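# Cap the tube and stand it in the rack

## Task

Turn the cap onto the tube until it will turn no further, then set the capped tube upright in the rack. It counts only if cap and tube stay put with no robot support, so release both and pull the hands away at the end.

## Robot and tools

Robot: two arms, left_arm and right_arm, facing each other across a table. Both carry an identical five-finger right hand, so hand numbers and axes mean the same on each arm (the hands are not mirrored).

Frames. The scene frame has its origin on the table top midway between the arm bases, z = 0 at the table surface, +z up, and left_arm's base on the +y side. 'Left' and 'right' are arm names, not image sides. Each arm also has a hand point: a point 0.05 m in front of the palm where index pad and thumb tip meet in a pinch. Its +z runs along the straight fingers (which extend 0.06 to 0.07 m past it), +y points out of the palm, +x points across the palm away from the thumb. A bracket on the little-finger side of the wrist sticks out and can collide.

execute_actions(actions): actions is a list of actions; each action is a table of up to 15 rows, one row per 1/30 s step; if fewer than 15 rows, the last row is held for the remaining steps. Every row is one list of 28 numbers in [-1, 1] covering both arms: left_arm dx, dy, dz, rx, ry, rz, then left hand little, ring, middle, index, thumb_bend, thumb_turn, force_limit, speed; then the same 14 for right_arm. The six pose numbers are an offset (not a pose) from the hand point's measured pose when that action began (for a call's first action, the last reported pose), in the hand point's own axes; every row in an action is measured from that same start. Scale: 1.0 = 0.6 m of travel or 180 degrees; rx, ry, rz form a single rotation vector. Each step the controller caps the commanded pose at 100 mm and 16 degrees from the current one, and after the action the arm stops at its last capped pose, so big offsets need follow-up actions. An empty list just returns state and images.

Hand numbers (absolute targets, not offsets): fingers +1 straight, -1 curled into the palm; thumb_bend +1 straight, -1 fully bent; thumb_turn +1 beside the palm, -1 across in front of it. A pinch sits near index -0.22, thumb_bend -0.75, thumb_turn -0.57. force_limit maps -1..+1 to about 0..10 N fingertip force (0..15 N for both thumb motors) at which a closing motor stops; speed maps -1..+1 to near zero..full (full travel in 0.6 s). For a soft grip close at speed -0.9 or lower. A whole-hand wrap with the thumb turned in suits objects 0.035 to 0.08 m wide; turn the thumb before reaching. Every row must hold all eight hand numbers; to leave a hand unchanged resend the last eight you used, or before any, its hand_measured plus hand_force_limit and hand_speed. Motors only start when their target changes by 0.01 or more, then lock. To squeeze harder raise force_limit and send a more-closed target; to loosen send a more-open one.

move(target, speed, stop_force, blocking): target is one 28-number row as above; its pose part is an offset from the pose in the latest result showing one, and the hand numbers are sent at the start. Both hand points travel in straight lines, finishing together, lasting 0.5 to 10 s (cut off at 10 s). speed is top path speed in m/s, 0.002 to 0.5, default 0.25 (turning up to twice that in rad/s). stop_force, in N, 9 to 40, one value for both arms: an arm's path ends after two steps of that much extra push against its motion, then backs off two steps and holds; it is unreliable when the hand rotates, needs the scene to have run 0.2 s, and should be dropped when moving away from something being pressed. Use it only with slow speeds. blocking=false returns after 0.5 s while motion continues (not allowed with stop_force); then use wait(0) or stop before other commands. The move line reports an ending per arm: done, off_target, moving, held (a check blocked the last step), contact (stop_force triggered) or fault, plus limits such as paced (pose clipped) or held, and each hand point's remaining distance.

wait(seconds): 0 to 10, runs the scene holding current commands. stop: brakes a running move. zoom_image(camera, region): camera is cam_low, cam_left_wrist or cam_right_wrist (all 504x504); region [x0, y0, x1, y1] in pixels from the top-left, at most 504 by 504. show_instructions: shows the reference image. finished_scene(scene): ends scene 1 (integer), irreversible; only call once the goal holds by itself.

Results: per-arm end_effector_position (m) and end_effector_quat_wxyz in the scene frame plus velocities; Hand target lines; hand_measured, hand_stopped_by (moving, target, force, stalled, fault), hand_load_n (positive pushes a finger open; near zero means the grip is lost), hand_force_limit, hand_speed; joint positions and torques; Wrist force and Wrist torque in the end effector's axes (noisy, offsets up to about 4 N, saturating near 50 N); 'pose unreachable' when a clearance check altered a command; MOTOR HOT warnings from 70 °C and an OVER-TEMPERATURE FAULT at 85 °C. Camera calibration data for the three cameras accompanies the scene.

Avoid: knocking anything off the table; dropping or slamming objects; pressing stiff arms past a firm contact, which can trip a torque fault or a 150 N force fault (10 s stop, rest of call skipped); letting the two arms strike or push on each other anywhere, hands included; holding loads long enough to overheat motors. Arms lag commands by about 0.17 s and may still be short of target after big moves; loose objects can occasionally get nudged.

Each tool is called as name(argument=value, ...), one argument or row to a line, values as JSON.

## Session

execute_actions(
  actions=[],
)

Scene clock: 0.00 s.
left_arm: end_effector_position=(+0.2938, +0.4688, +0.4707) hand_measured=(+1.000, +1.000, +1.000, +1.000, +1.000, +1.000) hand_load_n=(+0.0, +0.0, +0.0, +0.0, +0.0, +0.0) hand_stopped_by=(target, target, target, target, target, target) hand_force_limit=0.00 hand_speed=-0.80 end_effector_quat_wxyz=(-0.012, +0.388, +0.922, -0.000) end_effector_velocity=(-0.000, +0.000, +0.000) end_effector_angular_velocity=(-0.002, -0.001, -0.001) | right_arm: end_effector_position=(+0.0623, -0.3298, +0.4838) hand_measured=(+1.000, +1.000, +1.000, +1.000, +1.000, +1.000) hand_load_n=(+0.0, +0.0, +0.0, +0.0, +0.0, +0.0) hand_stopped_by=(target, target, target, target, target, target) hand_force_limit=0.00 hand_speed=-0.80 end_effector_quat_wxyz=(+0.000, -0.369, +0.929, -0.011) end_effector_velocity=(+0.000, +0.000, -0.000) end_effector_angular_velocity=(-0.001, +0.002, -0.000)
Joint positions: left_arm=[ 0.57  -1.726  1.367  1.949  1.587 -1.862] | right_arm=[-1.189 -1.744  1.34   1.976  1.592 -1.869]
Joint velocities: left_arm=[-0.    -0.002 -0.     0.     0.     0.001] | right_arm=[ 0.     0.002 -0.     0.     0.     0.001]
Joint torques (N m, as the arm reports them, + toward a larger angle): no reading
Motor temperatures (°C, as the motors report them): left_arm=[27 27 28 34 28 38] | right_arm=[29 28 29 37 37 37]
Wrist force (N, on the end effector, along its own x y z axes, offset not removed): no reading
Wrist torque (N m, same axes, about the end effector's origin, offset not removed): no reading
Hand target (left_arm): +0.294, +0.469, +0.471; -0.012, +0.388, +0.922, -0.000
Hand target (right_arm): +0.062, -0.330, +0.484; +0.000, -0.369, +0.929, -0.011
camera_calibration (this result's frames):
cam_left_wrist: T_world_to_cam=[[0.802438, 0.595914, 0.0312984, -0.530693], [0.497232, -0.696713, 0.51706, -0.0581097], [0.329929, -0.399346, -0.855377, 0.623124], [0, 0, 0, 1]] pos_world=[0.249155, 0.524604, 0.579662]
cam_right_wrist: T_world_to_cam=[[-0.590196, 0.806687, -0.0304216, 0.316426], [0.674436, 0.513446, 0.530574, -0.127924], [0.443627, 0.292625, -0.847093, 0.604852], [0, 0, 0, 1]] pos_world=[0.00470157, -0.366569, 0.589865]

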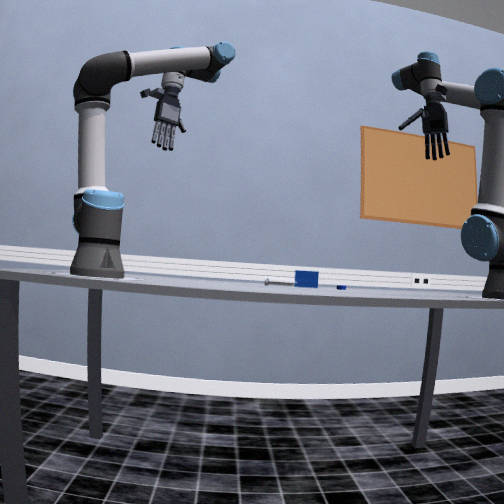

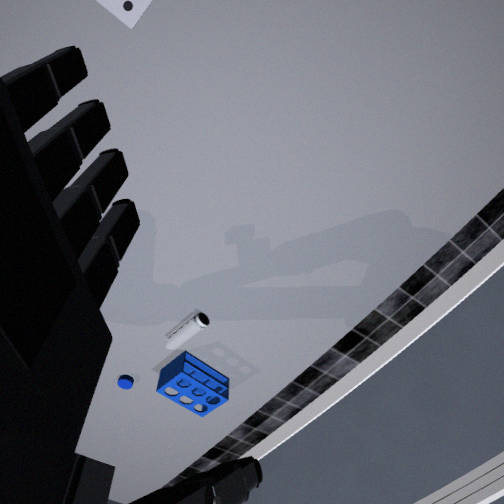

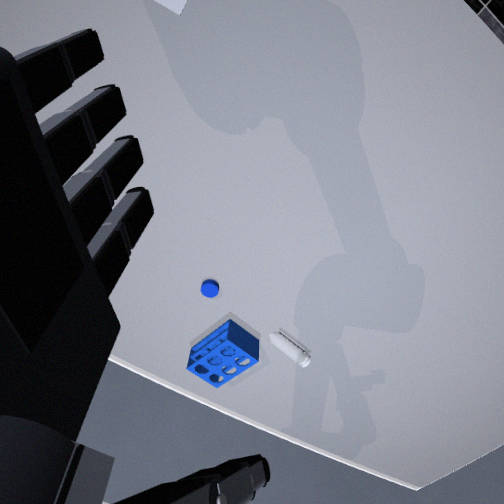

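move(
  target=[-0.67,-0.29,0.4,0,0,-0.711,-1,-1,0.3,0.3,0.1,-1,0.3,0,-0.615,-0.224,0.42,0,0,-0.261,-1,-1,0.3,0.3,0.25,-1,0.6,0],
  speed=0.4,
)

move(
  target=[0,0.05,0.1,0.333,0,0,-1,-1,0.3,0.3,0.1,-1,0.3,0,0.05,0.05,0.1,0.333,0,0,-1,-1,0.3,0.3,0.25,-1,0.6,0],
  speed=0.3,
)

Scene clock: 4.33 s.
left_arm: end_effector_position=(+0.4429, +0.0636, +0.2215) hand_measured=(-1.000, -1.000, +0.300, +0.300, +0.100, -1.000) hand_load_n=(+0.0, +0.0, +0.0, +0.0, +0.0, +0.0) hand_stopped_by=(target, target, target, target, target, target) hand_force_limit=0.30 hand_speed=0.00 end_effector_quat_wxyz=(+0.005, +0.661, -0.742, +0.114) end_effector_velocity=(+0.000, -0.001, -0.000) end_effector_angular_velocity=(-0.011, +0.008, +0.015) | right_arm: end_effector_position=(+0.4248, -0.1801, +0.2310) hand_measured=(-1.000, -1.000, +0.300, +0.300, +0.250, -1.000) hand_load_n=(+0.0, +0.0, +0.0, +0.0, +0.0, +0.0) hand_stopped_by=(target, target, target, target, target, target) hand_force_limit=0.60 hand_speed=0.00 end_effector_quat_wxyz=(-0.004, -0.709, +0.705, -0.010) end_effector_velocity=(+0.002, +0.000, -0.000) end_effector_angular_velocity=(-0.004, +0.002, +0.005)
Joint positions: left_arm=[ 0.612 -0.445  0.034  1.757  1.536 -4.067] | right_arm=[-1.211 -0.637  0.465  1.743  1.592 -2.71 ]
Joint velocities: left_arm=[ 0.004  0.    -0.001 -0.005  0.009 -0.013] | right_arm=[ 0.001  0.015 -0.027  0.014  0.003 -0.004]
Joint torques (N m, as the arm reports them, + toward a larger angle): left_arm=[ 12.52 -43.52 -28.03   0.2    1.72  -2.16] | right_arm=[  9.63 -43.92 -31.32   4.37   2.69  -2.39]
Motor temperatures (°C, as the motors report them): left_arm=[27 27 28 34 28 38] | right_arm=[29 28 29 37 37 37]
Wrist force (N, on the end effector, along its own x y z axes, offset not removed): left_arm=[0.4 -2.2 1.3] | right_arm=[3.9 0.0 -2.0]
Wrist torque (N m, same axes, about the end effector's origin, offset not removed): left_arm=[-0.56 -0.31 -0.07] | right_arm=[0.11 -0.42 0.23]
Hand target (left_arm): +0.443, +0.063, +0.221; -0.006, -0.661, +0.741, -0.114
Hand target (right_arm): +0.425, -0.180, +0.231; +0.004, +0.709, -0.705, +0.010
Off the commanded pose (left_arm): 0.003 m, 14 deg.
Off the commanded pose (right_arm): 0.001 m, 0 deg.
elbow stopped short (left arm): the move would have taken joint 3 (elbow) straighter than the controller allows; a more bent joint 3 avoids this.
move: off_target (left_arm)
camera_calibration (this result's frames):
cam_left_wrist: T_world_to_cam=[[-0.961167, 0.238955, -0.138051, 0.440258], [0.163959, 0.89685, 0.410826, -0.215887], [0.22198, 0.372238, -0.901201, 0.207852], [0, 0, 0, 1]] pos_world=[0.412419, 0.0110459, 0.336786]
cam_right_wrist: T_world_to_cam=[[-0.992682, 0.119032, -0.0203389, 0.446672], [0.0912372, 0.849636, 0.519417, -0.00429519], [0.0791079, 0.51376, -0.854279, 0.382512], [0, 0, 0, 1]] pos_world=[0.413535, -0.246038, 0.338088]

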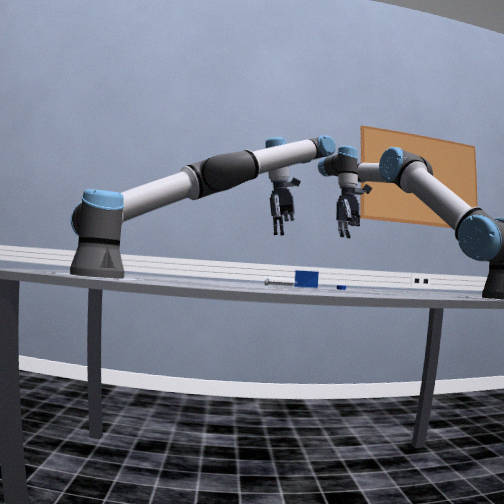

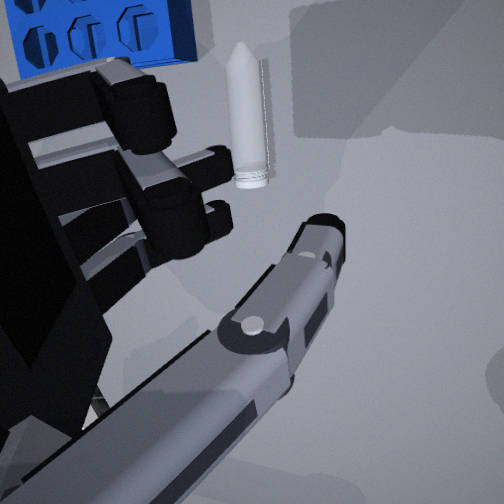

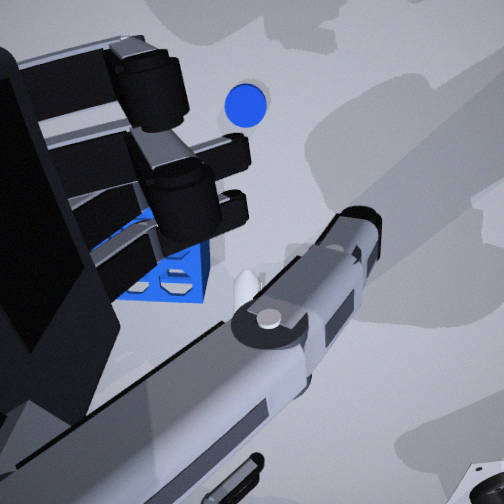

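Scene clock: 6.67 s.
left_arm: end_effector_position=(+0.4219, +0.0560, +0.1580) hand_measured=(-1.000, -1.000, +0.300, +0.300, +0.100, -1.000) hand_load_n=(+0.0, +0.0, +0.0, +0.0, +0.0, +0.0) hand_stopped_by=(target, target, target, target, target, target) hand_force_limit=0.30 hand_speed=0.00 end_effector_quat_wxyz=(-0.324, +0.576, -0.587, +0.469) end_effector_velocity=(+0.000, -0.001, -0.000) end_effector_angular_velocity=(-0.005, -0.013, -0.006) | right_arm: end_effector_position=(+0.3953, -0.2114, +0.1719) hand_measured=(-1.000, -1.000, +0.300, +0.300, +0.250, -1.000) hand_load_n=(+0.0, +0.0, +0.0, +0.0, +0.0, +0.0) hand_stopped_by=(target, target, target, target, target, target) hand_force_limit=0.60 hand_speed=0.00 end_effector_quat_wxyz=(+0.350, -0.616, +0.606, -0.361) end_effector_velocity=(+0.000, -0.000, -0.000) end_effector_angular_velocity=(+0.002, -0.014, +0.003)
Joint positions: left_arm=[ 0.195 -1.018  1.428  0.496  0.462 -4.164] | right_arm=[-0.988 -1.336  1.719  0.244  2.138 -2.794]
Joint velocities: left_arm=[-0.003 -0.007  0.013 -0.033 -0.008  0.022] | right_arm=[ 0.001 -0.006  0.014 -0.024  0.001 -0.008]
Joint torques (N m, as the arm reports them, + toward a larger angle): left_arm=[ -9.53 -53.43 -10.94  -0.61  -2.75   3.05] | right_arm=[ 10.5  -36.24  -7.59  -1.33   3.37  -2.42]
Motor temperatures (°C, as the motors report them): left_arm=[27 27 28 34 28 38] | right_arm=[29 28 29 37 37 37]
Wrist force (N, on the end effector, along its own x y z axes, offset not removed): left_arm=[-0.3 -1.9 1.5] | right_arm=[-0.3 -0.6 2.2]
Wrist torque (N m, same axes, about the end effector's origin, offset not removed): left_arm=[-0.60 -0.19 -0.11] | right_arm=[-0.29 0.33 -0.10]
Hand target (left_arm): +0.422, +0.056, +0.158; -0.324, +0.575, -0.586, +0.469
Hand target (right_arm): +0.395, -0.211, +0.172; -0.350, +0.616, -0.606, +0.361
Off the commanded pose (left_arm): 0.000 m, 0 deg.
Off the commanded pose (right_arm): 0.000 m, 0 deg.
move: done
camera_calibration (this result's frames):
cam_left_wrist: T_world_to_cam=[[-0.391522, 0.0378171, -0.919392, 0.307468], [-0.334677, 0.924872, 0.180564, 0.0655754], [0.857148, 0.378394, -0.349451, -0.197349], [0, 0, 0, 1]] pos_world=[0.311484, 0.00239953, 0.201879]
cam_right_wrist: T_world_to_cam=[[-0.483309, 0.104458, -0.869196, 0.361401], [-0.419066, 0.844108, 0.334462, 0.288033], [0.768633, 0.525899, -0.36419, -0.00393125], [0, 0, 0, 1]] pos_world=[0.298395, -0.278815, 0.21636]

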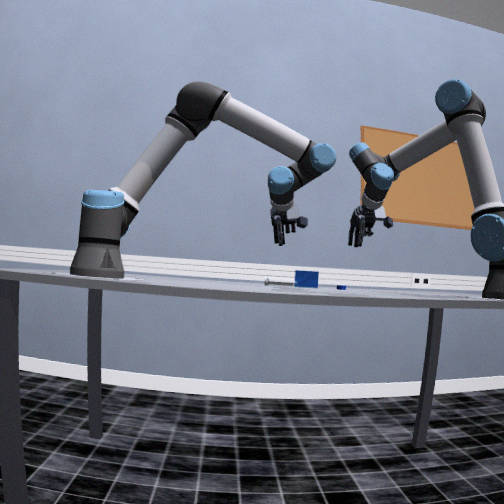

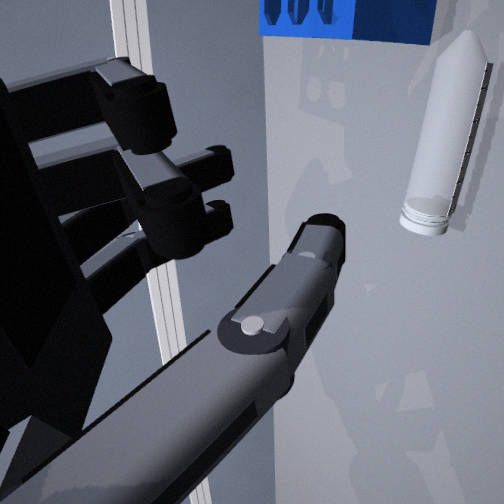

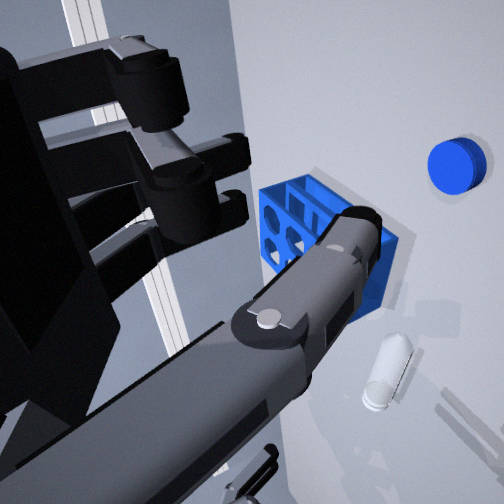

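execute_actions(
  actions=[],
)

Scene clock: 7.43 s.
left_arm: end_effector_position=(+0.4219, +0.0560, +0.1579) hand_measured=(-1.000, -1.000, +0.300, +0.300, +0.100, -1.000) hand_load_n=(+0.0, +0.0, +0.0, +0.0, +0.0, +0.0) hand_stopped_by=(target, target, target, target, target, target) hand_force_limit=0.30 hand_speed=0.00 end_effector_quat_wxyz=(-0.324, +0.575, -0.586, +0.469) end_effector_velocity=(-0.000, -0.000, -0.000) end_effector_angular_velocity=(+0.000, +0.000, -0.001) | right_arm: end_effector_position=(+0.3954, -0.2114, +0.1718) hand_measured=(-1.000, -1.000, +0.300, +0.300, +0.250, -1.000) hand_load_n=(+0.0, +0.0, +0.0, +0.0, +0.0, +0.0) hand_stopped_by=(target, target, target, target, target, target) hand_force_limit=0.60 hand_speed=0.00 end_effector_quat_wxyz=(+0.350, -0.616, +0.606, -0.361) end_effector_velocity=(-0.000, -0.000, -0.000) end_effector_angular_velocity=(-0.002, +0.000, +0.001)
Joint positions: left_arm=[ 0.195 -1.018  1.429  0.492  0.461 -4.162] | right_arm=[-0.988 -1.336  1.72   0.242  2.138 -2.795]
Joint velocities: left_arm=[-0.001  0.     0.     0.     0.     0.   ] | right_arm=[ 0.     0.    -0.     0.     0.001 -0.002]
Joint torques (N m, as the arm reports them, + toward a larger angle): left_arm=[-10.76 -52.1   -9.51  -0.49  -2.81   2.49] | right_arm=[ 10.15 -35.59  -7.21  -1.37   3.34  -2.53]
Motor temperatures (°C, as the motors report them): left_arm=[27 27 28 34 28 38] | right_arm=[29 28 29 37 37 37]
Wrist force (N, on the end effector, along its own x y z axes, offset not removed): left_arm=[1.4 -1.5 0.5] | right_arm=[0.1 -3.6 -0.5]
Wrist torque (N m, same axes, about the end effector's origin, offset not removed): left_arm=[-0.57 -0.52 -0.06] | right_arm=[-0.32 0.25 -0.02]
Hand target (left_arm): +0.422, +0.056, +0.158; -0.324, +0.575, -0.586, +0.469
Hand target (right_arm): +0.395, -0.211, +0.172; -0.350, +0.616, -0.606, +0.361
Off the commanded pose (left_arm): 0.000 m, 0 deg.
Off the commanded pose (right_arm): 0.000 m, 0 deg.
camera_calibration (this result's frames):
cam_left_wrist: T_world_to_cam=[[-0.390254, 0.0376776, -0.919936, 0.306989], [-0.334322, 0.925165, 0.179718, 0.0656181], [0.857864, 0.377691, -0.348453, -0.197792], [0, 0, 0, 1]] pos_world=[0.31142, 0.00243001, 0.201697]
cam_right_wrist: T_world_to_cam=[[-0.482074, 0.10441, -0.869887, 0.360957], [-0.419932, 0.843859, 0.334004, 0.288436], [0.768936, 0.526308, -0.362957, -0.0042292], [0, 0, 0, 1]] pos_world=[0.298383, -0.278861, 0.216119]

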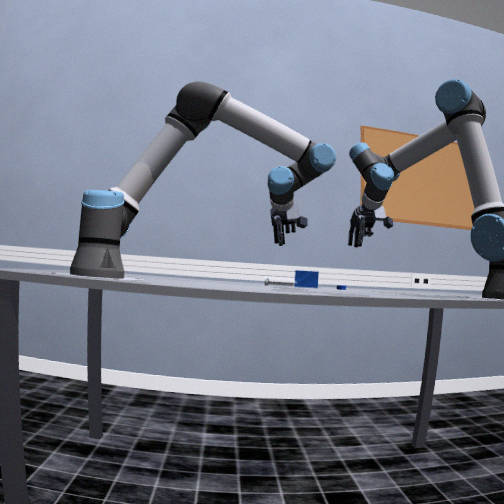

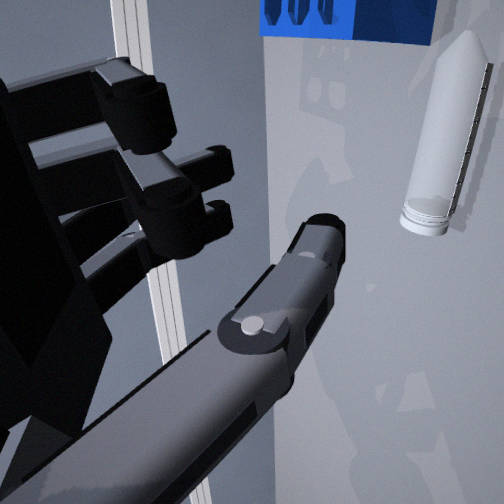

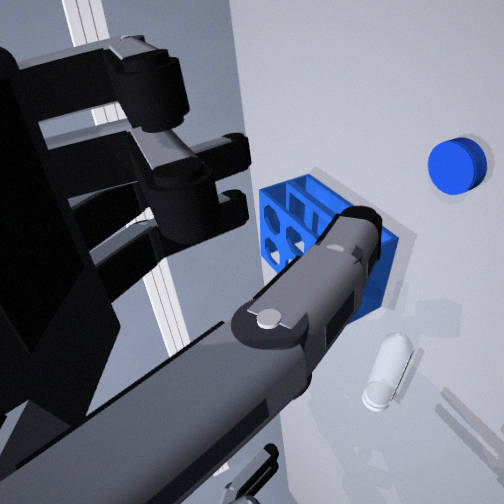

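move(
  target=[0,0,0,-0.0514,-0.0137,0.0497,-1,-1,0.3,0.3,0.1,-1,0.3,0,-0.048,0.13,0.142,0,0,0,-1,-1,0.3,0.3,0.25,-1,0.6,0],
  speed=0.15,
)

Scene clock: 9.40 s.
left_arm: end_effector_position=(+0.4219, +0.0560, +0.1579) hand_measured=(-1.000, -1.000, +0.300, +0.300, +0.100, -1.000) hand_load_n=(+0.0, +0.0, +0.0, +0.0, +0.0, +0.0) hand_stopped_by=(target, target, target, target, target, target) hand_force_limit=0.30 hand_speed=0.00 end_effector_quat_wxyz=(-0.325, +0.562, -0.658, +0.381) end_effector_velocity=(-0.000, -0.000, +0.000) end_effector_angular_velocity=(+0.004, +0.003, +0.000) | right_arm: end_effector_position=(+0.4306, -0.1847, +0.0615) hand_measured=(-1.000, -1.000, +0.300, +0.300, +0.250, -1.000) hand_load_n=(+0.0, +0.0, +0.0, +0.0, +0.0, +0.0) hand_stopped_by=(target, target, target, target, target, target) hand_force_limit=0.60 hand_speed=0.00 end_effector_quat_wxyz=(+0.350, -0.616, +0.606, -0.361) end_effector_velocity=(+0.001, +0.001, -0.002) end_effector_angular_velocity=(-0.000, +0.001, +0.000)
Joint positions: left_arm=[ 0.232 -0.942  1.268  0.765  0.596 -4.152] | right_arm=[-0.99  -1.118  1.732  0.011  2.137 -2.796]
Joint velocities: left_arm=[ 0.001  0.003 -0.005  0.008  0.002 -0.002] | right_arm=[-0.     0.005 -0.002 -0.003 -0.    -0.   ]
Joint torques (N m, as the arm reports them, + toward a larger angle): left_arm=[ 11.64 -30.34 -29.39   3.78   0.07  -2.83] | right_arm=[ -9.54 -26.12 -29.03  -1.36   1.02  -2.39]
Motor temperatures (°C, as the motors report them): left_arm=[27 27 28 34 28 38] | right_arm=[29 28 29 37 37 37]
Wrist force (N, on the end effector, along its own x y z axes, offset not removed): left_arm=[1.2 -2.2 1.7] | right_arm=[2.3 1.0 -3.8]
Wrist torque (N m, same axes, about the end effector's origin, offset not removed): left_arm=[-0.60 -0.46 -0.01] | right_arm=[0.43 -0.07 0.27]
Hand target (left_arm): +0.422, +0.056, +0.158; +0.325, -0.562, +0.658, -0.381
Hand target (right_arm): +0.431, -0.185, +0.061; -0.350, +0.616, -0.606, +0.361
Off the commanded pose (left_arm): 0.000 m, 0 deg.
Off the commanded pose (right_arm): 0.000 m, 0 deg.
move: done
camera_calibration (this result's frames):
cam_left_wrist: T_world_to_cam=[[-0.503668, 0.214556, -0.83683, 0.331738], [-0.2597, 0.886259, 0.383537, 0.00407194], [0.823938, 0.4105, -0.390661, -0.178692], [0, 0, 0, 1]] pos_world=[0.315375, -0.00143228, 0.206239]
cam_right_wrist: T_world_to_cam=[[-0.482112, 0.104427, -0.869864, 0.27926], [-0.419974, 0.843814, 0.334066, 0.317616], [0.768889, 0.526377, -0.362957, -0.0853742], [0, 0, 0, 1]] pos_world=[0.333668, -0.252232, 0.105827]

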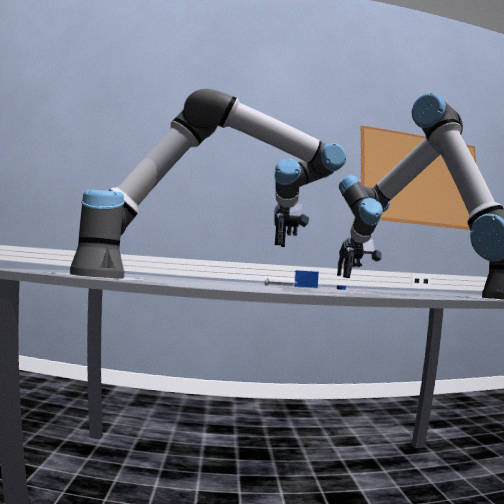

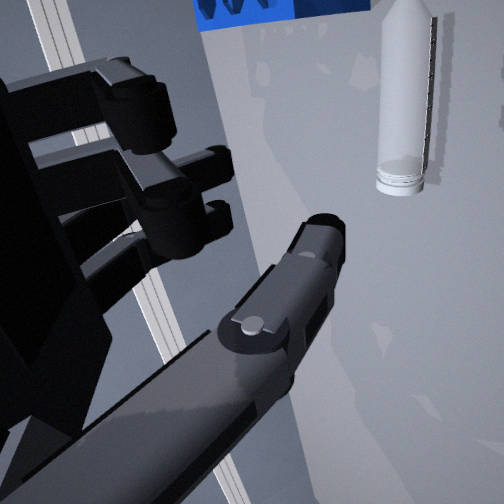

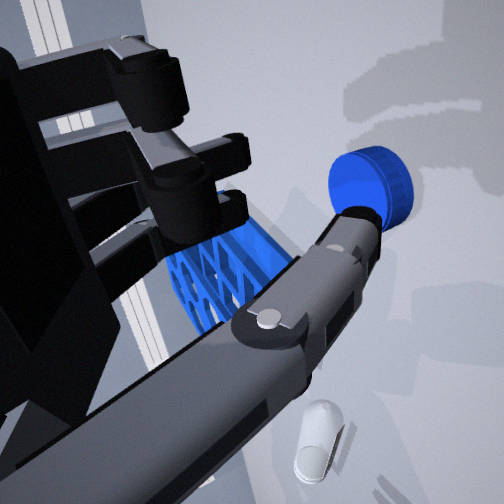

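move(
  target=[0,0,0,0,0,0,-1,-1,0.3,0.3,0.1,-1,0.3,0,0,0.052,0.027,0,0,0,-1,-1,0.3,0.3,0.25,-1,0.6,0],
  speed=0.04,
  stop_force=10,
)

Scene clock: 10.80 s.
left_arm: end_effector_position=(+0.4219, +0.0561, +0.1579) hand_measured=(-1.000, -1.000, +0.300, +0.300, +0.100, -1.000) hand_load_n=(+0.0, +0.0, +0.0, +0.0, +0.0, +0.0) hand_stopped_by=(target, target, target, target, target, target) hand_force_limit=0.30 hand_speed=0.00 end_effector_quat_wxyz=(-0.325, +0.562, -0.658, +0.381) end_effector_velocity=(-0.000, +0.000, +0.000) end_effector_angular_velocity=(-0.000, -0.000, -0.001) | right_arm: end_effector_position=(+0.4293, -0.1855, +0.0266) hand_measured=(-1.000, -1.000, +0.300, +0.300, +0.250, -1.000) hand_load_n=(+0.0, +0.0, +0.0, +0.0, +0.0, +0.0) hand_stopped_by=(target, target, target, target, target, target) hand_force_limit=0.60 hand_speed=0.00 end_effector_quat_wxyz=(+0.350, -0.616, +0.606, -0.361) end_effector_velocity=(+0.000, -0.001, -0.002) end_effector_angular_velocity=(-0.001, -0.001, -0.001)
Joint positions: left_arm=[ 0.232 -0.942  1.268  0.765  0.596 -4.152] | right_arm=[-0.989 -1.07   1.766 -0.071  2.138 -2.795]
Joint velocities: left_arm=[-0.    -0.001  0.    -0.    -0.     0.001] | right_arm=[-0.     0.004  0.002 -0.006  0.001 -0.   ]
Joint torques (N m, as the arm reports them, + toward a larger angle): left_arm=[ -1.46 -55.14  -7.48   0.02  -2.84   2.56] | right_arm=[ 10.38 -26.99  -4.42  -1.54   3.41   1.25]
Motor temperatures (°C, as the motors report them): left_arm=[27 27 28 34 28 38] | right_arm=[29 28 29 37 37 37]
Wrist force (N, on the end effector, along its own x y z axes, offset not removed): left_arm=[1.5 -0.9 0.5] | right_arm=[2.1 -1.8 -1.1]
Wrist torque (N m, same axes, about the end effector's origin, offset not removed): left_arm=[-0.37 -0.38 0.04] | right_arm=[-0.07 0.09 0.11]
Hand target (left_arm): +0.422, +0.056, +0.158; +0.325, -0.562, +0.658, -0.381
Hand target (right_arm): +0.429, -0.185, +0.026; -0.350, +0.616, -0.606, +0.361
Off the commanded pose (left_arm): 0.000 m, 0 deg.
Off the commanded pose (right_arm): 0.000 m, 0 deg.
move: done
camera_calibration (this result's frames):
cam_left_wrist: T_world_to_cam=[[-0.503691, 0.214507, -0.836829, 0.33176], [-0.259771, 0.886241, 0.38353, 0.00408994], [0.823902, 0.410565, -0.390669, -0.178722], [0, 0, 0, 1]] pos_world=[0.315416, -0.00141278, 0.206237]
cam_right_wrist: T_world_to_cam=[[-0.482132, 0.104478, -0.869847, 0.248369], [-0.419934, 0.843817, 0.334108, 0.329288], [0.768898, 0.526362, -0.362957, -0.0966316], [0, 0, 0, 1]] pos_world=[0.332325, -0.252944, 0.0709521]

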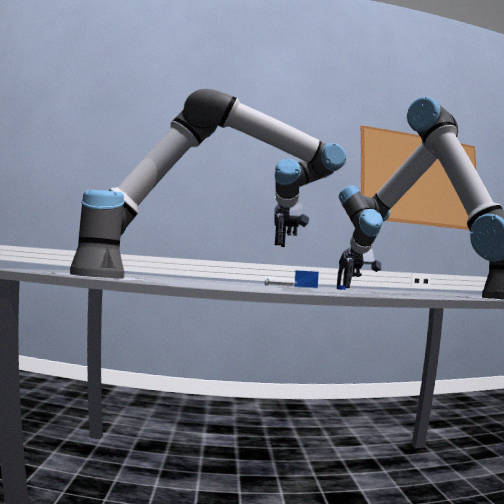

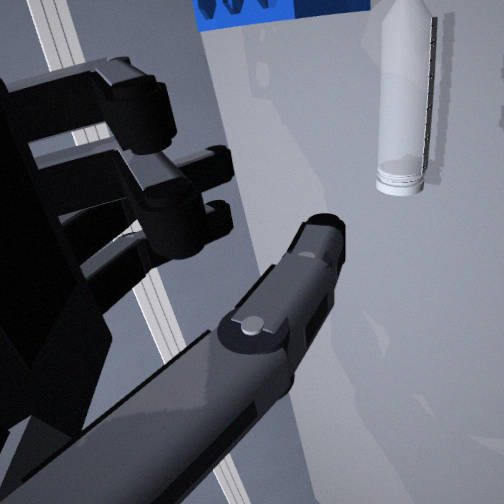

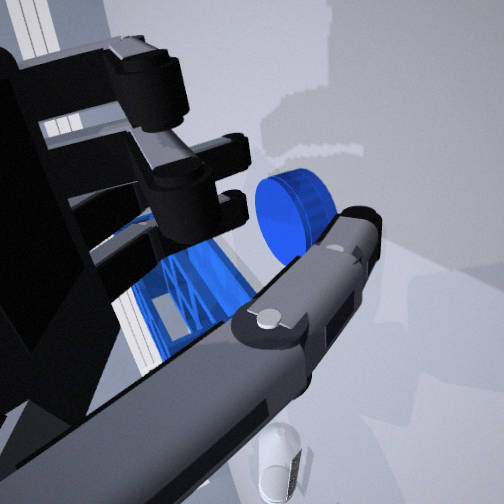

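move(
  target=[0,0,0,0,0,0,-1,-1,0.3,0.3,0.1,-1,0.3,0,-0.005,0.0065,0.0038,0,0,0,-1,-1,0.22,0.2,0.07,-1,0.6,-0.5],
  speed=0.01,
  stop_force=10,
)

move(
  target=[0,0,0,0,0,0,-1,-1,0.3,0.3,0.1,-1,0.3,0,0,0,0,0,0,0,-1,-1,0.06,0.045,-0.09,-1,0.6,-0.8],
)

Scene clock: 11.80 s.
left_arm: end_effector_position=(+0.4219, +0.0561, +0.1579) hand_measured=(-1.000, -1.000, +0.300, +0.300, +0.100, -1.000) hand_load_n=(+0.0, +0.0, +0.0, +0.0, +0.0, +0.0) hand_stopped_by=(target, target, target, target, target, target) hand_force_limit=0.30 hand_speed=0.00 end_effector_quat_wxyz=(-0.325, +0.562, -0.658, +0.381) end_effector_velocity=(+0.000, +0.000, +0.000) end_effector_angular_velocity=(-0.001, +0.000, +0.001) | right_arm: end_effector_position=(+0.4293, -0.1827, +0.0222) hand_measured=(-1.000, -1.000, +0.220, +0.200, +0.070, -1.000) hand_load_n=(+0.0, +0.0, +0.0, +0.0, +0.0, +0.0) hand_stopped_by=(target, target, target, target, target, target) hand_force_limit=0.60 hand_speed=-0.50 end_effector_quat_wxyz=(+0.350, -0.616, +0.606, -0.361) end_effector_velocity=(+0.000, +0.001, -0.002) end_effector_angular_velocity=(-0.000, +0.001, -0.002)
Joint positions: left_arm=[ 0.232 -0.942  1.268  0.765  0.596 -4.152] | right_arm=[-0.984 -1.059  1.762 -0.076  2.142 -2.792]
Joint velocities: left_arm=[ 0.001 -0.001  0.     0.     0.    -0.   ] | right_arm=[ 0.001  0.005 -0.002 -0.001  0.002  0.002]
Joint torques (N m, as the arm reports them, + toward a larger angle): left_arm=[ -4.01 -55.18  -8.91   0.02  -2.66   2.09] | right_arm=[  9.51 -27.4  -28.32  -1.26   3.24   2.1 ]
Motor temperatures (°C, as the motors report them): left_arm=[27 27 28 34 28 38] | right_arm=[29 28 29 37 37 37]
Wrist force (N, on the end effector, along its own x y z axes, offset not removed): left_arm=[1.5 -1.2 2.2] | right_arm=[-0.9 -4.7 -0.8]
Wrist torque (N m, same axes, about the end effector's origin, offset not removed): left_arm=[-0.46 -0.45 0.04] | right_arm=[-0.72 0.40 -0.10]
Hand target (left_arm): +0.422, +0.056, +0.158; +0.325, -0.562, +0.658, -0.381
Hand target (right_arm): +0.429, -0.183, +0.022; -0.350, +0.616, -0.606, +0.361
Off the commanded pose (left_arm): 0.000 m, 0 deg.
Off the commanded pose (right_arm): 0.000 m, 0 deg.
move: done
camera_calibration (this result's frames):
cam_left_wrist: T_world_to_cam=[[-0.503685, 0.214519, -0.836829, 0.331759], [-0.259765, 0.88624, 0.383537, 0.00408435], [0.823908, 0.410561, -0.390661, -0.178725], [0, 0, 0, 1]] pos_world=[0.315416, -0.0014109, 0.206239]
cam_right_wrist: T_world_to_cam=[[-0.48214, 0.104479, -0.869842, 0.244283], [-0.419939, 0.843811, 0.334118, 0.328425], [0.76889, 0.526372, -0.36296, -0.0997079], [0, 0, 0, 1]] pos_world=[0.332362, -0.250168, 0.0665646]

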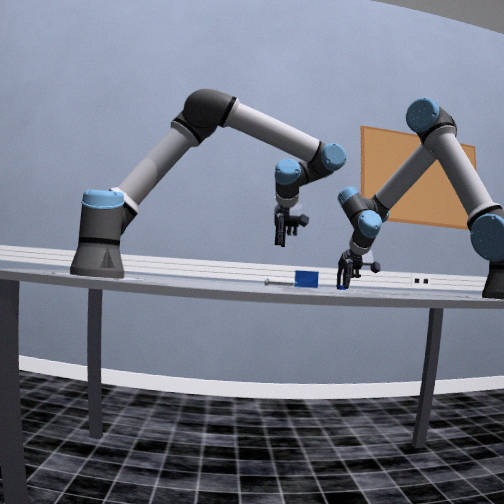

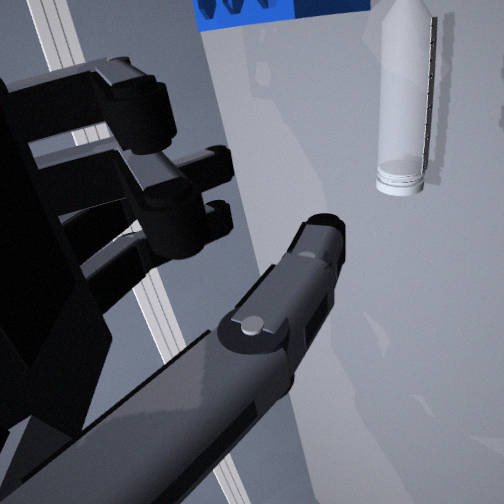

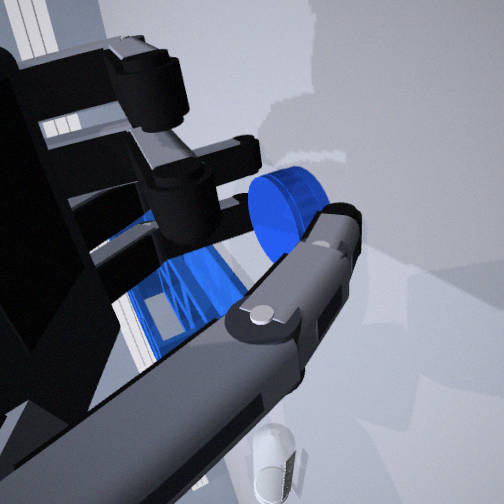

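Scene clock: 12.97 s.
left_arm: end_effector_position=(+0.4219, +0.0561, +0.1579) hand_measured=(-1.000, -1.000, +0.300, +0.300, +0.100, -1.000) hand_load_n=(+0.0, +0.0, +0.0, +0.0, +0.0, +0.0) hand_stopped_by=(target, target, target, target, target, target) hand_force_limit=0.30 hand_speed=0.00 end_effector_quat_wxyz=(-0.325, +0.562, -0.658, +0.381) end_effector_velocity=(+0.000, +0.000, +0.000) end_effector_angular_velocity=(+0.001, -0.000, -0.000) | right_arm: end_effector_position=(+0.4293, -0.1827, +0.0222) hand_measured=(-1.000, -1.000, +0.060, +0.048, -0.074, -1.000) hand_load_n=(+0.0, +0.0, +0.0, +10.5, +9.5, -1.0) hand_stopped_by=(target, target, target, force, stalled, target) hand_force_limit=0.60 hand_speed=-0.80 end_effector_quat_wxyz=(+0.350, -0.616, +0.606, -0.361) end_effector_velocity=(+0.000, -0.000, +0.000) end_effector_angular_velocity=(-0.000, -0.001, -0.001)
Joint positions: left_arm=[ 0.232 -0.942  1.268  0.765  0.596 -4.152] | right_arm=[-0.984 -1.059  1.762 -0.076  2.142 -2.792]
Joint velocities: left_arm=[ 0.    -0.     0.    -0.    -0.     0.001] | right_arm=[-0.001 -0.001  0.     0.     0.001 -0.   ]
Joint torques (N m, as the arm reports them, + toward a larger angle): left_arm=[ -5.2  -54.58  -9.4    0.2   -2.81   2.09] | right_arm=[ -9.81 -43.78  -3.53   2.33  -1.96  -2.31]
Motor temperatures (°C, as the motors report them): left_arm=[27 27 28 34 28 38] | right_arm=[29 28 29 37 37 37]
Wrist force (N, on the end effector, along its own x y z axes, offset not removed): left_arm=[1.1 -2.3 1.3] | right_arm=[0.4 -3.9 -0.8]
Wrist torque (N m, same axes, about the end effector's origin, offset not removed): left_arm=[-0.68 -0.42 -0.02] | right_arm=[-0.49 0.00 0.06]
Hand target (left_arm): +0.422, +0.056, +0.158; +0.325, -0.562, +0.658, -0.381
Hand target (right_arm): +0.429, -0.183, +0.022; -0.350, +0.616, -0.606, +0.361
Off the commanded pose (left_arm): 0.000 m, 0 deg.
Off the commanded pose (right_arm): 0.000 m, 0 deg.
move: done
camera_calibration (this result's frames):
cam_left_wrist: T_world_to_cam=[[-0.503684, 0.214519, -0.836829, 0.331759], [-0.259765, 0.88624, 0.383537, 0.00408437], [0.823908, 0.410561, -0.390661, -0.178725], [0, 0, 0, 1]] pos_world=[0.315416, -0.00141091, 0.206239]
cam_right_wrist: T_world_to_cam=[[-0.482137, 0.104481, -0.869843, 0.244284], [-0.41994, 0.84381, 0.334119, 0.328425], [0.768891, 0.526373, -0.362956, -0.0997097], [0, 0, 0, 1]] pos_world=[0.332363, -0.250167, 0.0665656]

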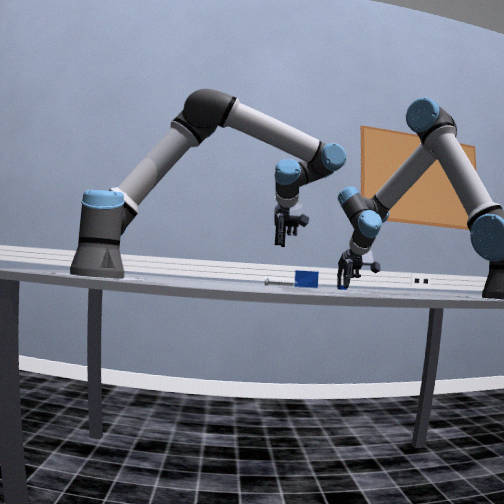

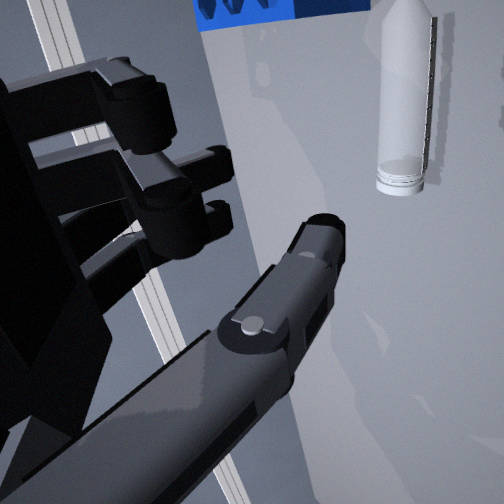

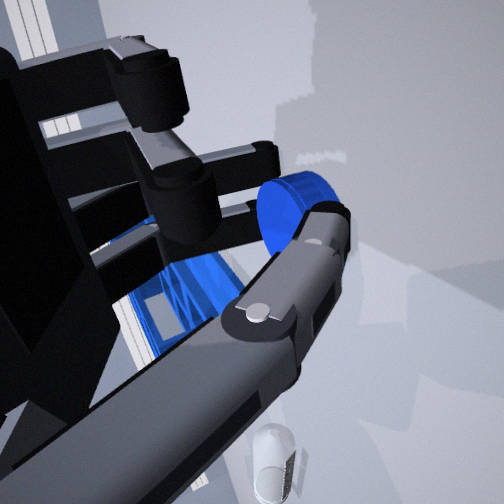

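Middle misses; reopen, shift 5 mm.

move(
  target=[0,0,0,0,0,0,-1,-1,0.3,0.3,0.1,-1,0.3,0,0,0,0,0,0,0,-1,-1,0.22,0.2,0.07,-1,0.6,-0.3],
)

move(
  target=[0,0,0,0,0,0,-1,-1,0.3,0.3,0.1,-1,0.3,0,-0.009,0.003,0,0,0,0,-1,-1,0.22,0.2,0.07,-1,0.6,-0.3],
  speed=0.02,
)

move(
  target=[0,0,0,0,0,0,-1,-1,0.3,0.3,0.1,-1,0.3,0,0,0,0,0,0,0,-1,-1,0.05,0.035,-0.09,-1,0.6,-0.8],
)

Scene clock: 13.90 s.
left_arm: end_effector_position=(+0.4219, +0.0561, +0.1579) hand_measured=(-1.000, -1.000, +0.300, +0.300, +0.100, -1.000) hand_load_n=(+0.0, +0.0, +0.0, +0.0, +0.0, +0.0) hand_stopped_by=(target, target, target, target, target, target) hand_force_limit=0.30 hand_speed=0.00 end_effector_quat_wxyz=(-0.325, +0.562, -0.658, +0.381) end_effector_velocity=(+0.000, +0.000, -0.001) end_effector_angular_velocity=(+0.003, -0.000, -0.000) | right_arm: end_effector_position=(+0.4293, -0.1827, +0.0222) hand_measured=(-1.000, -1.000, +0.220, +0.200, +0.070, -1.000) hand_load_n=(+0.0, +0.0, +0.0, +0.0, +0.0, +0.0) hand_stopped_by=(target, target, target, target, target, target) hand_force_limit=0.60 hand_speed=-0.30 end_effector_quat_wxyz=(+0.350, -0.616, +0.606, -0.361) end_effector_velocity=(+0.000, -0.000, -0.001) end_effector_angular_velocity=(-0.002, +0.001, -0.000)
Joint positions: left_arm=[ 0.232 -0.942  1.268  0.765  0.596 -4.152] | right_arm=[-0.984 -1.059  1.762 -0.076  2.142 -2.792]
Joint velocities: left_arm=[ 0.001  0.002 -0.     0.    -0.     0.001] | right_arm=[-0.     0.001 -0.    -0.     0.    -0.001]
Joint torques (N m, as the arm reports them, + toward a larger angle): left_arm=[ -4.91 -55.39  -8.25   0.03  -2.61   2.15] | right_arm=[ -9.89 -42.73  -4.12   2.28  -2.04  -2.33]
Motor temperatures (°C, as the motors report them): left_arm=[27 27 28 34 28 38] | right_arm=[29 28 29 37 37 37]
Wrist force (N, on the end effector, along its own x y z axes, offset not removed): left_arm=[1.0 -0.8 0.5] | right_arm=[1.0 2.9 0.3]
Wrist torque (N m, same axes, about the end effector's origin, offset not removed): left_arm=[-0.39 -0.35 0.01] | right_arm=[0.71 0.15 0.26]
Hand target (left_arm): +0.422, +0.056, +0.158; +0.325, -0.562, +0.658, -0.381
Hand target (right_arm): +0.429, -0.183, +0.022; -0.350, +0.616, -0.606, +0.361
Off the commanded pose (left_arm): 0.000 m, 0 deg.
Off the commanded pose (right_arm): 0.000 m, 0 deg.
move: done
camera_calibration (this result's frames):
cam_left_wrist: T_world_to_cam=[[-0.503684, 0.214519, -0.836829, 0.331759], [-0.259765, 0.88624, 0.383537, 0.00408437], [0.823908, 0.410561, -0.390661, -0.178725], [0, 0, 0, 1]] pos_world=[0.315416, -0.00141091, 0.206239]
cam_right_wrist: T_world_to_cam=[[-0.482141, 0.104479, -0.869841, 0.244284], [-0.419939, 0.843811, 0.334119, 0.328425], [0.76889, 0.526372, -0.362961, -0.0997069], [0, 0, 0, 1]] pos_world=[0.332361, -0.250168, 0.0665652]

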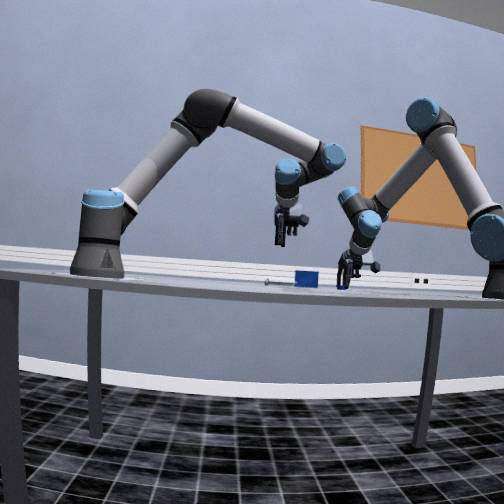

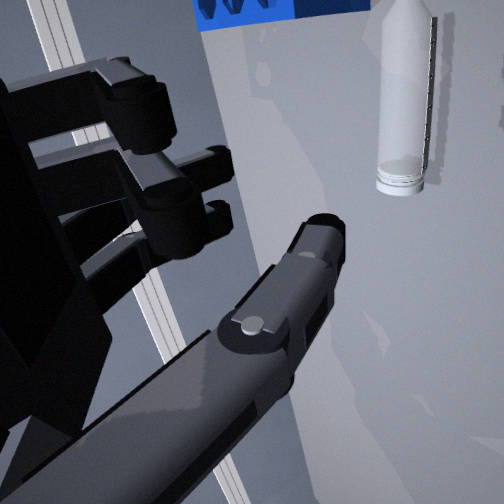

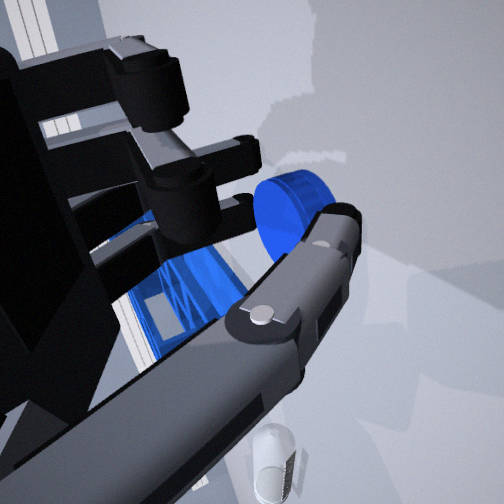

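Scene clock: 14.60 s.
left_arm: end_effector_position=(+0.4219, +0.0561, +0.1579) hand_measured=(-1.000, -1.000, +0.300, +0.300, +0.100, -1.000) hand_load_n=(+0.0, +0.0, +0.0, +0.0, +0.0, +0.0) hand_stopped_by=(target, target, target, target, target, target) hand_force_limit=0.30 hand_speed=0.00 end_effector_quat_wxyz=(-0.325, +0.562, -0.658, +0.381) end_effector_velocity=(-0.000, -0.000, +0.001) end_effector_angular_velocity=(-0.003, -0.000, +0.000) | right_arm: end_effector_position=(+0.4285, -0.1776, +0.0206) hand_measured=(-1.000, -1.000, +0.220, +0.200, +0.070, -1.000) hand_load_n=(+0.0, +0.0, +0.0, +0.0, +0.0, +0.0) hand_stopped_by=(target, target, target, target, target, target) hand_force_limit=0.60 hand_speed=-0.30 end_effector_quat_wxyz=(+0.350, -0.616, +0.606, -0.361) end_effector_velocity=(-0.001, +0.002, -0.002) end_effector_angular_velocity=(-0.001, +0.001, -0.000)
Joint positions: left_arm=[ 0.232 -0.942  1.268  0.765  0.596 -4.152] | right_arm=[-0.974 -1.048  1.75  -0.071  2.15  -2.785]
Joint velocities: left_arm=[-0.    -0.003  0.    -0.    -0.    -0.001] | right_arm=[ 0.005  0.006 -0.006  0.003  0.004  0.004]
Joint torques (N m, as the arm reports them, + toward a larger angle): left_arm=[ -4.57 -54.75  -8.06   0.27  -2.74   2.  ] | right_arm=[  9.64 -27.99 -28.22   2.4    3.32   2.48]
Motor temperatures (°C, as the motors report them): left_arm=[27 27 28 34 28 38] | right_arm=[29 28 29 37 37 37]
Wrist force (N, on the end effector, along its own x y z axes, offset not removed): left_arm=[1.1 -0.4 1.9] | right_arm=[1.9 -0.5 1.6]
Wrist torque (N m, same axes, about the end effector's origin, offset not removed): left_arm=[-0.37 -0.45 0.04] | right_arm=[-0.03 -0.03 0.11]
Hand target (left_arm): +0.422, +0.056, +0.158; +0.325, -0.562, +0.658, -0.381
Hand target (right_arm): +0.428, -0.177, +0.021; -0.350, +0.616, -0.606, +0.361
Off the commanded pose (left_arm): 0.000 m, 0 deg.
Off the commanded pose (right_arm): 0.000 m, 0 deg.
move: done
camera_calibration (this result's frames):
cam_left_wrist: T_world_to_cam=[[-0.503684, 0.214519, -0.836829, 0.331759], [-0.259765, 0.88624, 0.383537, 0.00408448], [0.823908, 0.410561, -0.390661, -0.178725], [0, 0, 0, 1]] pos_world=[0.315416, -0.00141089, 0.206239]
cam_right_wrist: T_world_to_cam=[[-0.482138, 0.10449, -0.869842, 0.24194], [-0.419964, 0.84379, 0.334139, 0.324282], [0.768878, 0.526403, -0.362941, -0.102295], [0, 0, 0, 1]] pos_world=[0.331488, -0.245058, 0.0649674]

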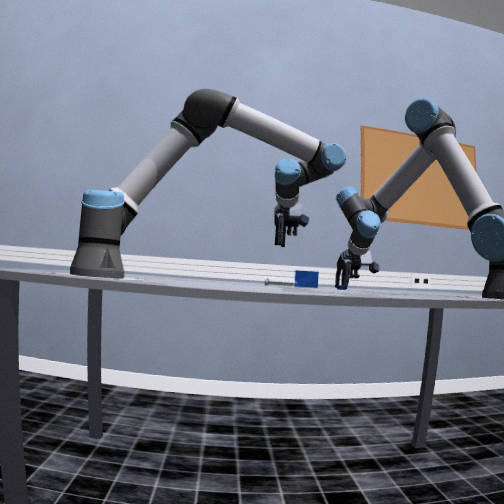

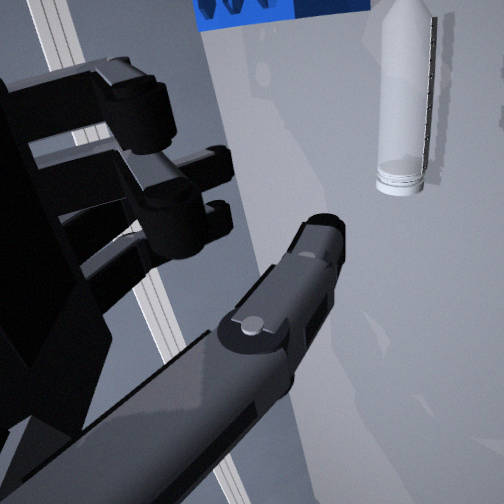

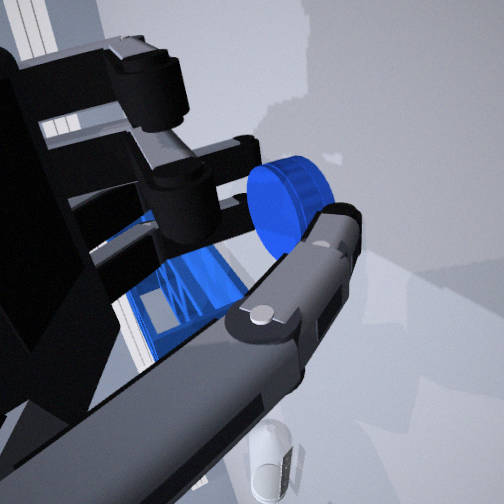

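Scene clock: 15.67 s.
left_arm: end_effector_position=(+0.4219, +0.0561, +0.1579) hand_measured=(-1.000, -1.000, +0.300, +0.300, +0.100, -1.000) hand_load_n=(+0.0, +0.0, +0.0, +0.0, +0.0, +0.0) hand_stopped_by=(target, target, target, target, target, target) hand_force_limit=0.30 hand_speed=0.00 end_effector_quat_wxyz=(-0.325, +0.562, -0.658, +0.381) end_effector_velocity=(+0.000, +0.000, -0.001) end_effector_angular_velocity=(+0.000, +0.000, +0.001) | right_arm: end_effector_position=(+0.4284, -0.1776, +0.0206) hand_measured=(-1.000, -1.000, +0.052, +0.038, -0.070, -1.000) hand_load_n=(+0.0, +0.0, +7.5, +7.0, +11.5, +0.0) hand_stopped_by=(target, target, force, target, force, target) hand_force_limit=0.60 hand_speed=-0.80 end_effector_quat_wxyz=(+0.350, -0.616, +0.606, -0.361) end_effector_velocity=(+0.000, +0.000, +0.001) end_effector_angular_velocity=(+0.002, -0.001, -0.000)
Joint positions: left_arm=[ 0.232 -0.942  1.268  0.765  0.596 -4.152] | right_arm=[-0.974 -1.048  1.75  -0.071  2.15  -2.785]
Joint velocities: left_arm=[ 0.001  0.001 -0.    -0.     0.    -0.001] | right_arm=[ 0.    -0.001 -0.    -0.     0.     0.001]
Joint torques (N m, as the arm reports them, + toward a larger angle): left_arm=[ -4.55 -54.73  -9.05   0.35  -2.66   2.01] | right_arm=[-10.45 -40.56  -0.75  -0.58  -2.    -2.38]
Motor temperatures (°C, as the motors report them): left_arm=[27 27 28 34 28 38] | right_arm=[29 28 29 37 37 37]
Wrist force (N, on the end effector, along its own x y z axes, offset not removed): left_arm=[0.6 -0.1 1.3] | right_arm=[-4.1 -3.9 -3.6]
Wrist torque (N m, same axes, about the end effector's origin, offset not removed): left_arm=[-0.40 -0.34 0.00] | right_arm=[0.44 0.86 -0.43]
Hand target (left_arm): +0.422, +0.056, +0.158; +0.325, -0.562, +0.658, -0.381
Hand target (right_arm): +0.428, -0.178, +0.021; -0.350, +0.616, -0.606, +0.361
Off the commanded pose (left_arm): 0.000 m, 0 deg.
Off the commanded pose (right_arm): 0.000 m, 0 deg.
move: done
camera_calibration (this result's frames):
cam_left_wrist: T_world_to_cam=[[-0.503684, 0.214519, -0.836829, 0.331759], [-0.259765, 0.88624, 0.383537, 0.0040844], [0.823908, 0.410561, -0.390661, -0.178725], [0, 0, 0, 1]] pos_world=[0.315416, -0.00141093, 0.206239]
cam_right_wrist: T_world_to_cam=[[-0.482151, 0.104481, -0.869836, 0.241937], [-0.419968, 0.843787, 0.334141, 0.324283], [0.768868, 0.526409, -0.362954, -0.102287], [0, 0, 0, 1]] pos_world=[0.331484, -0.245058, 0.0649635]

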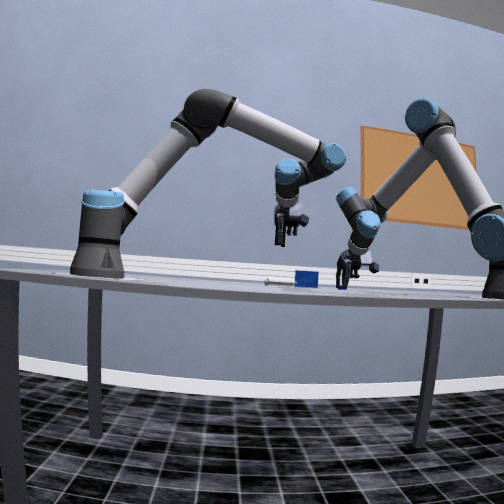

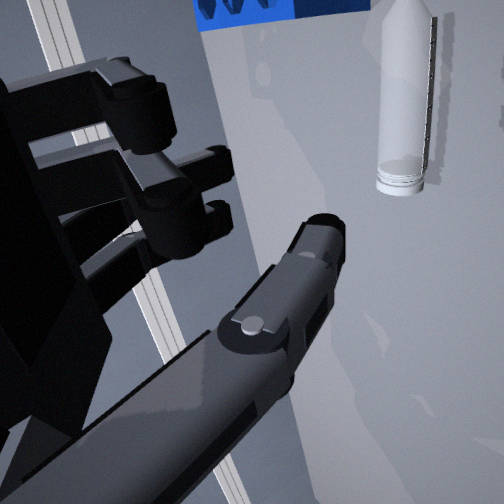

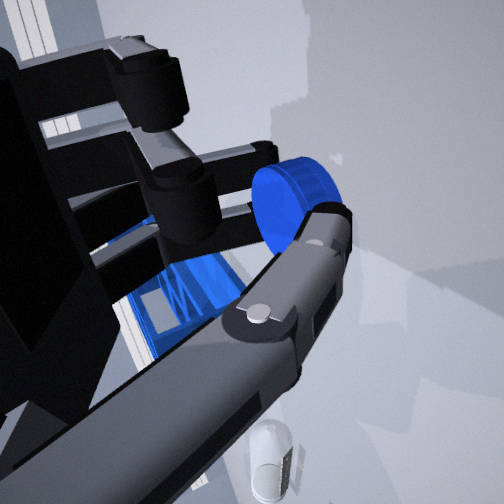

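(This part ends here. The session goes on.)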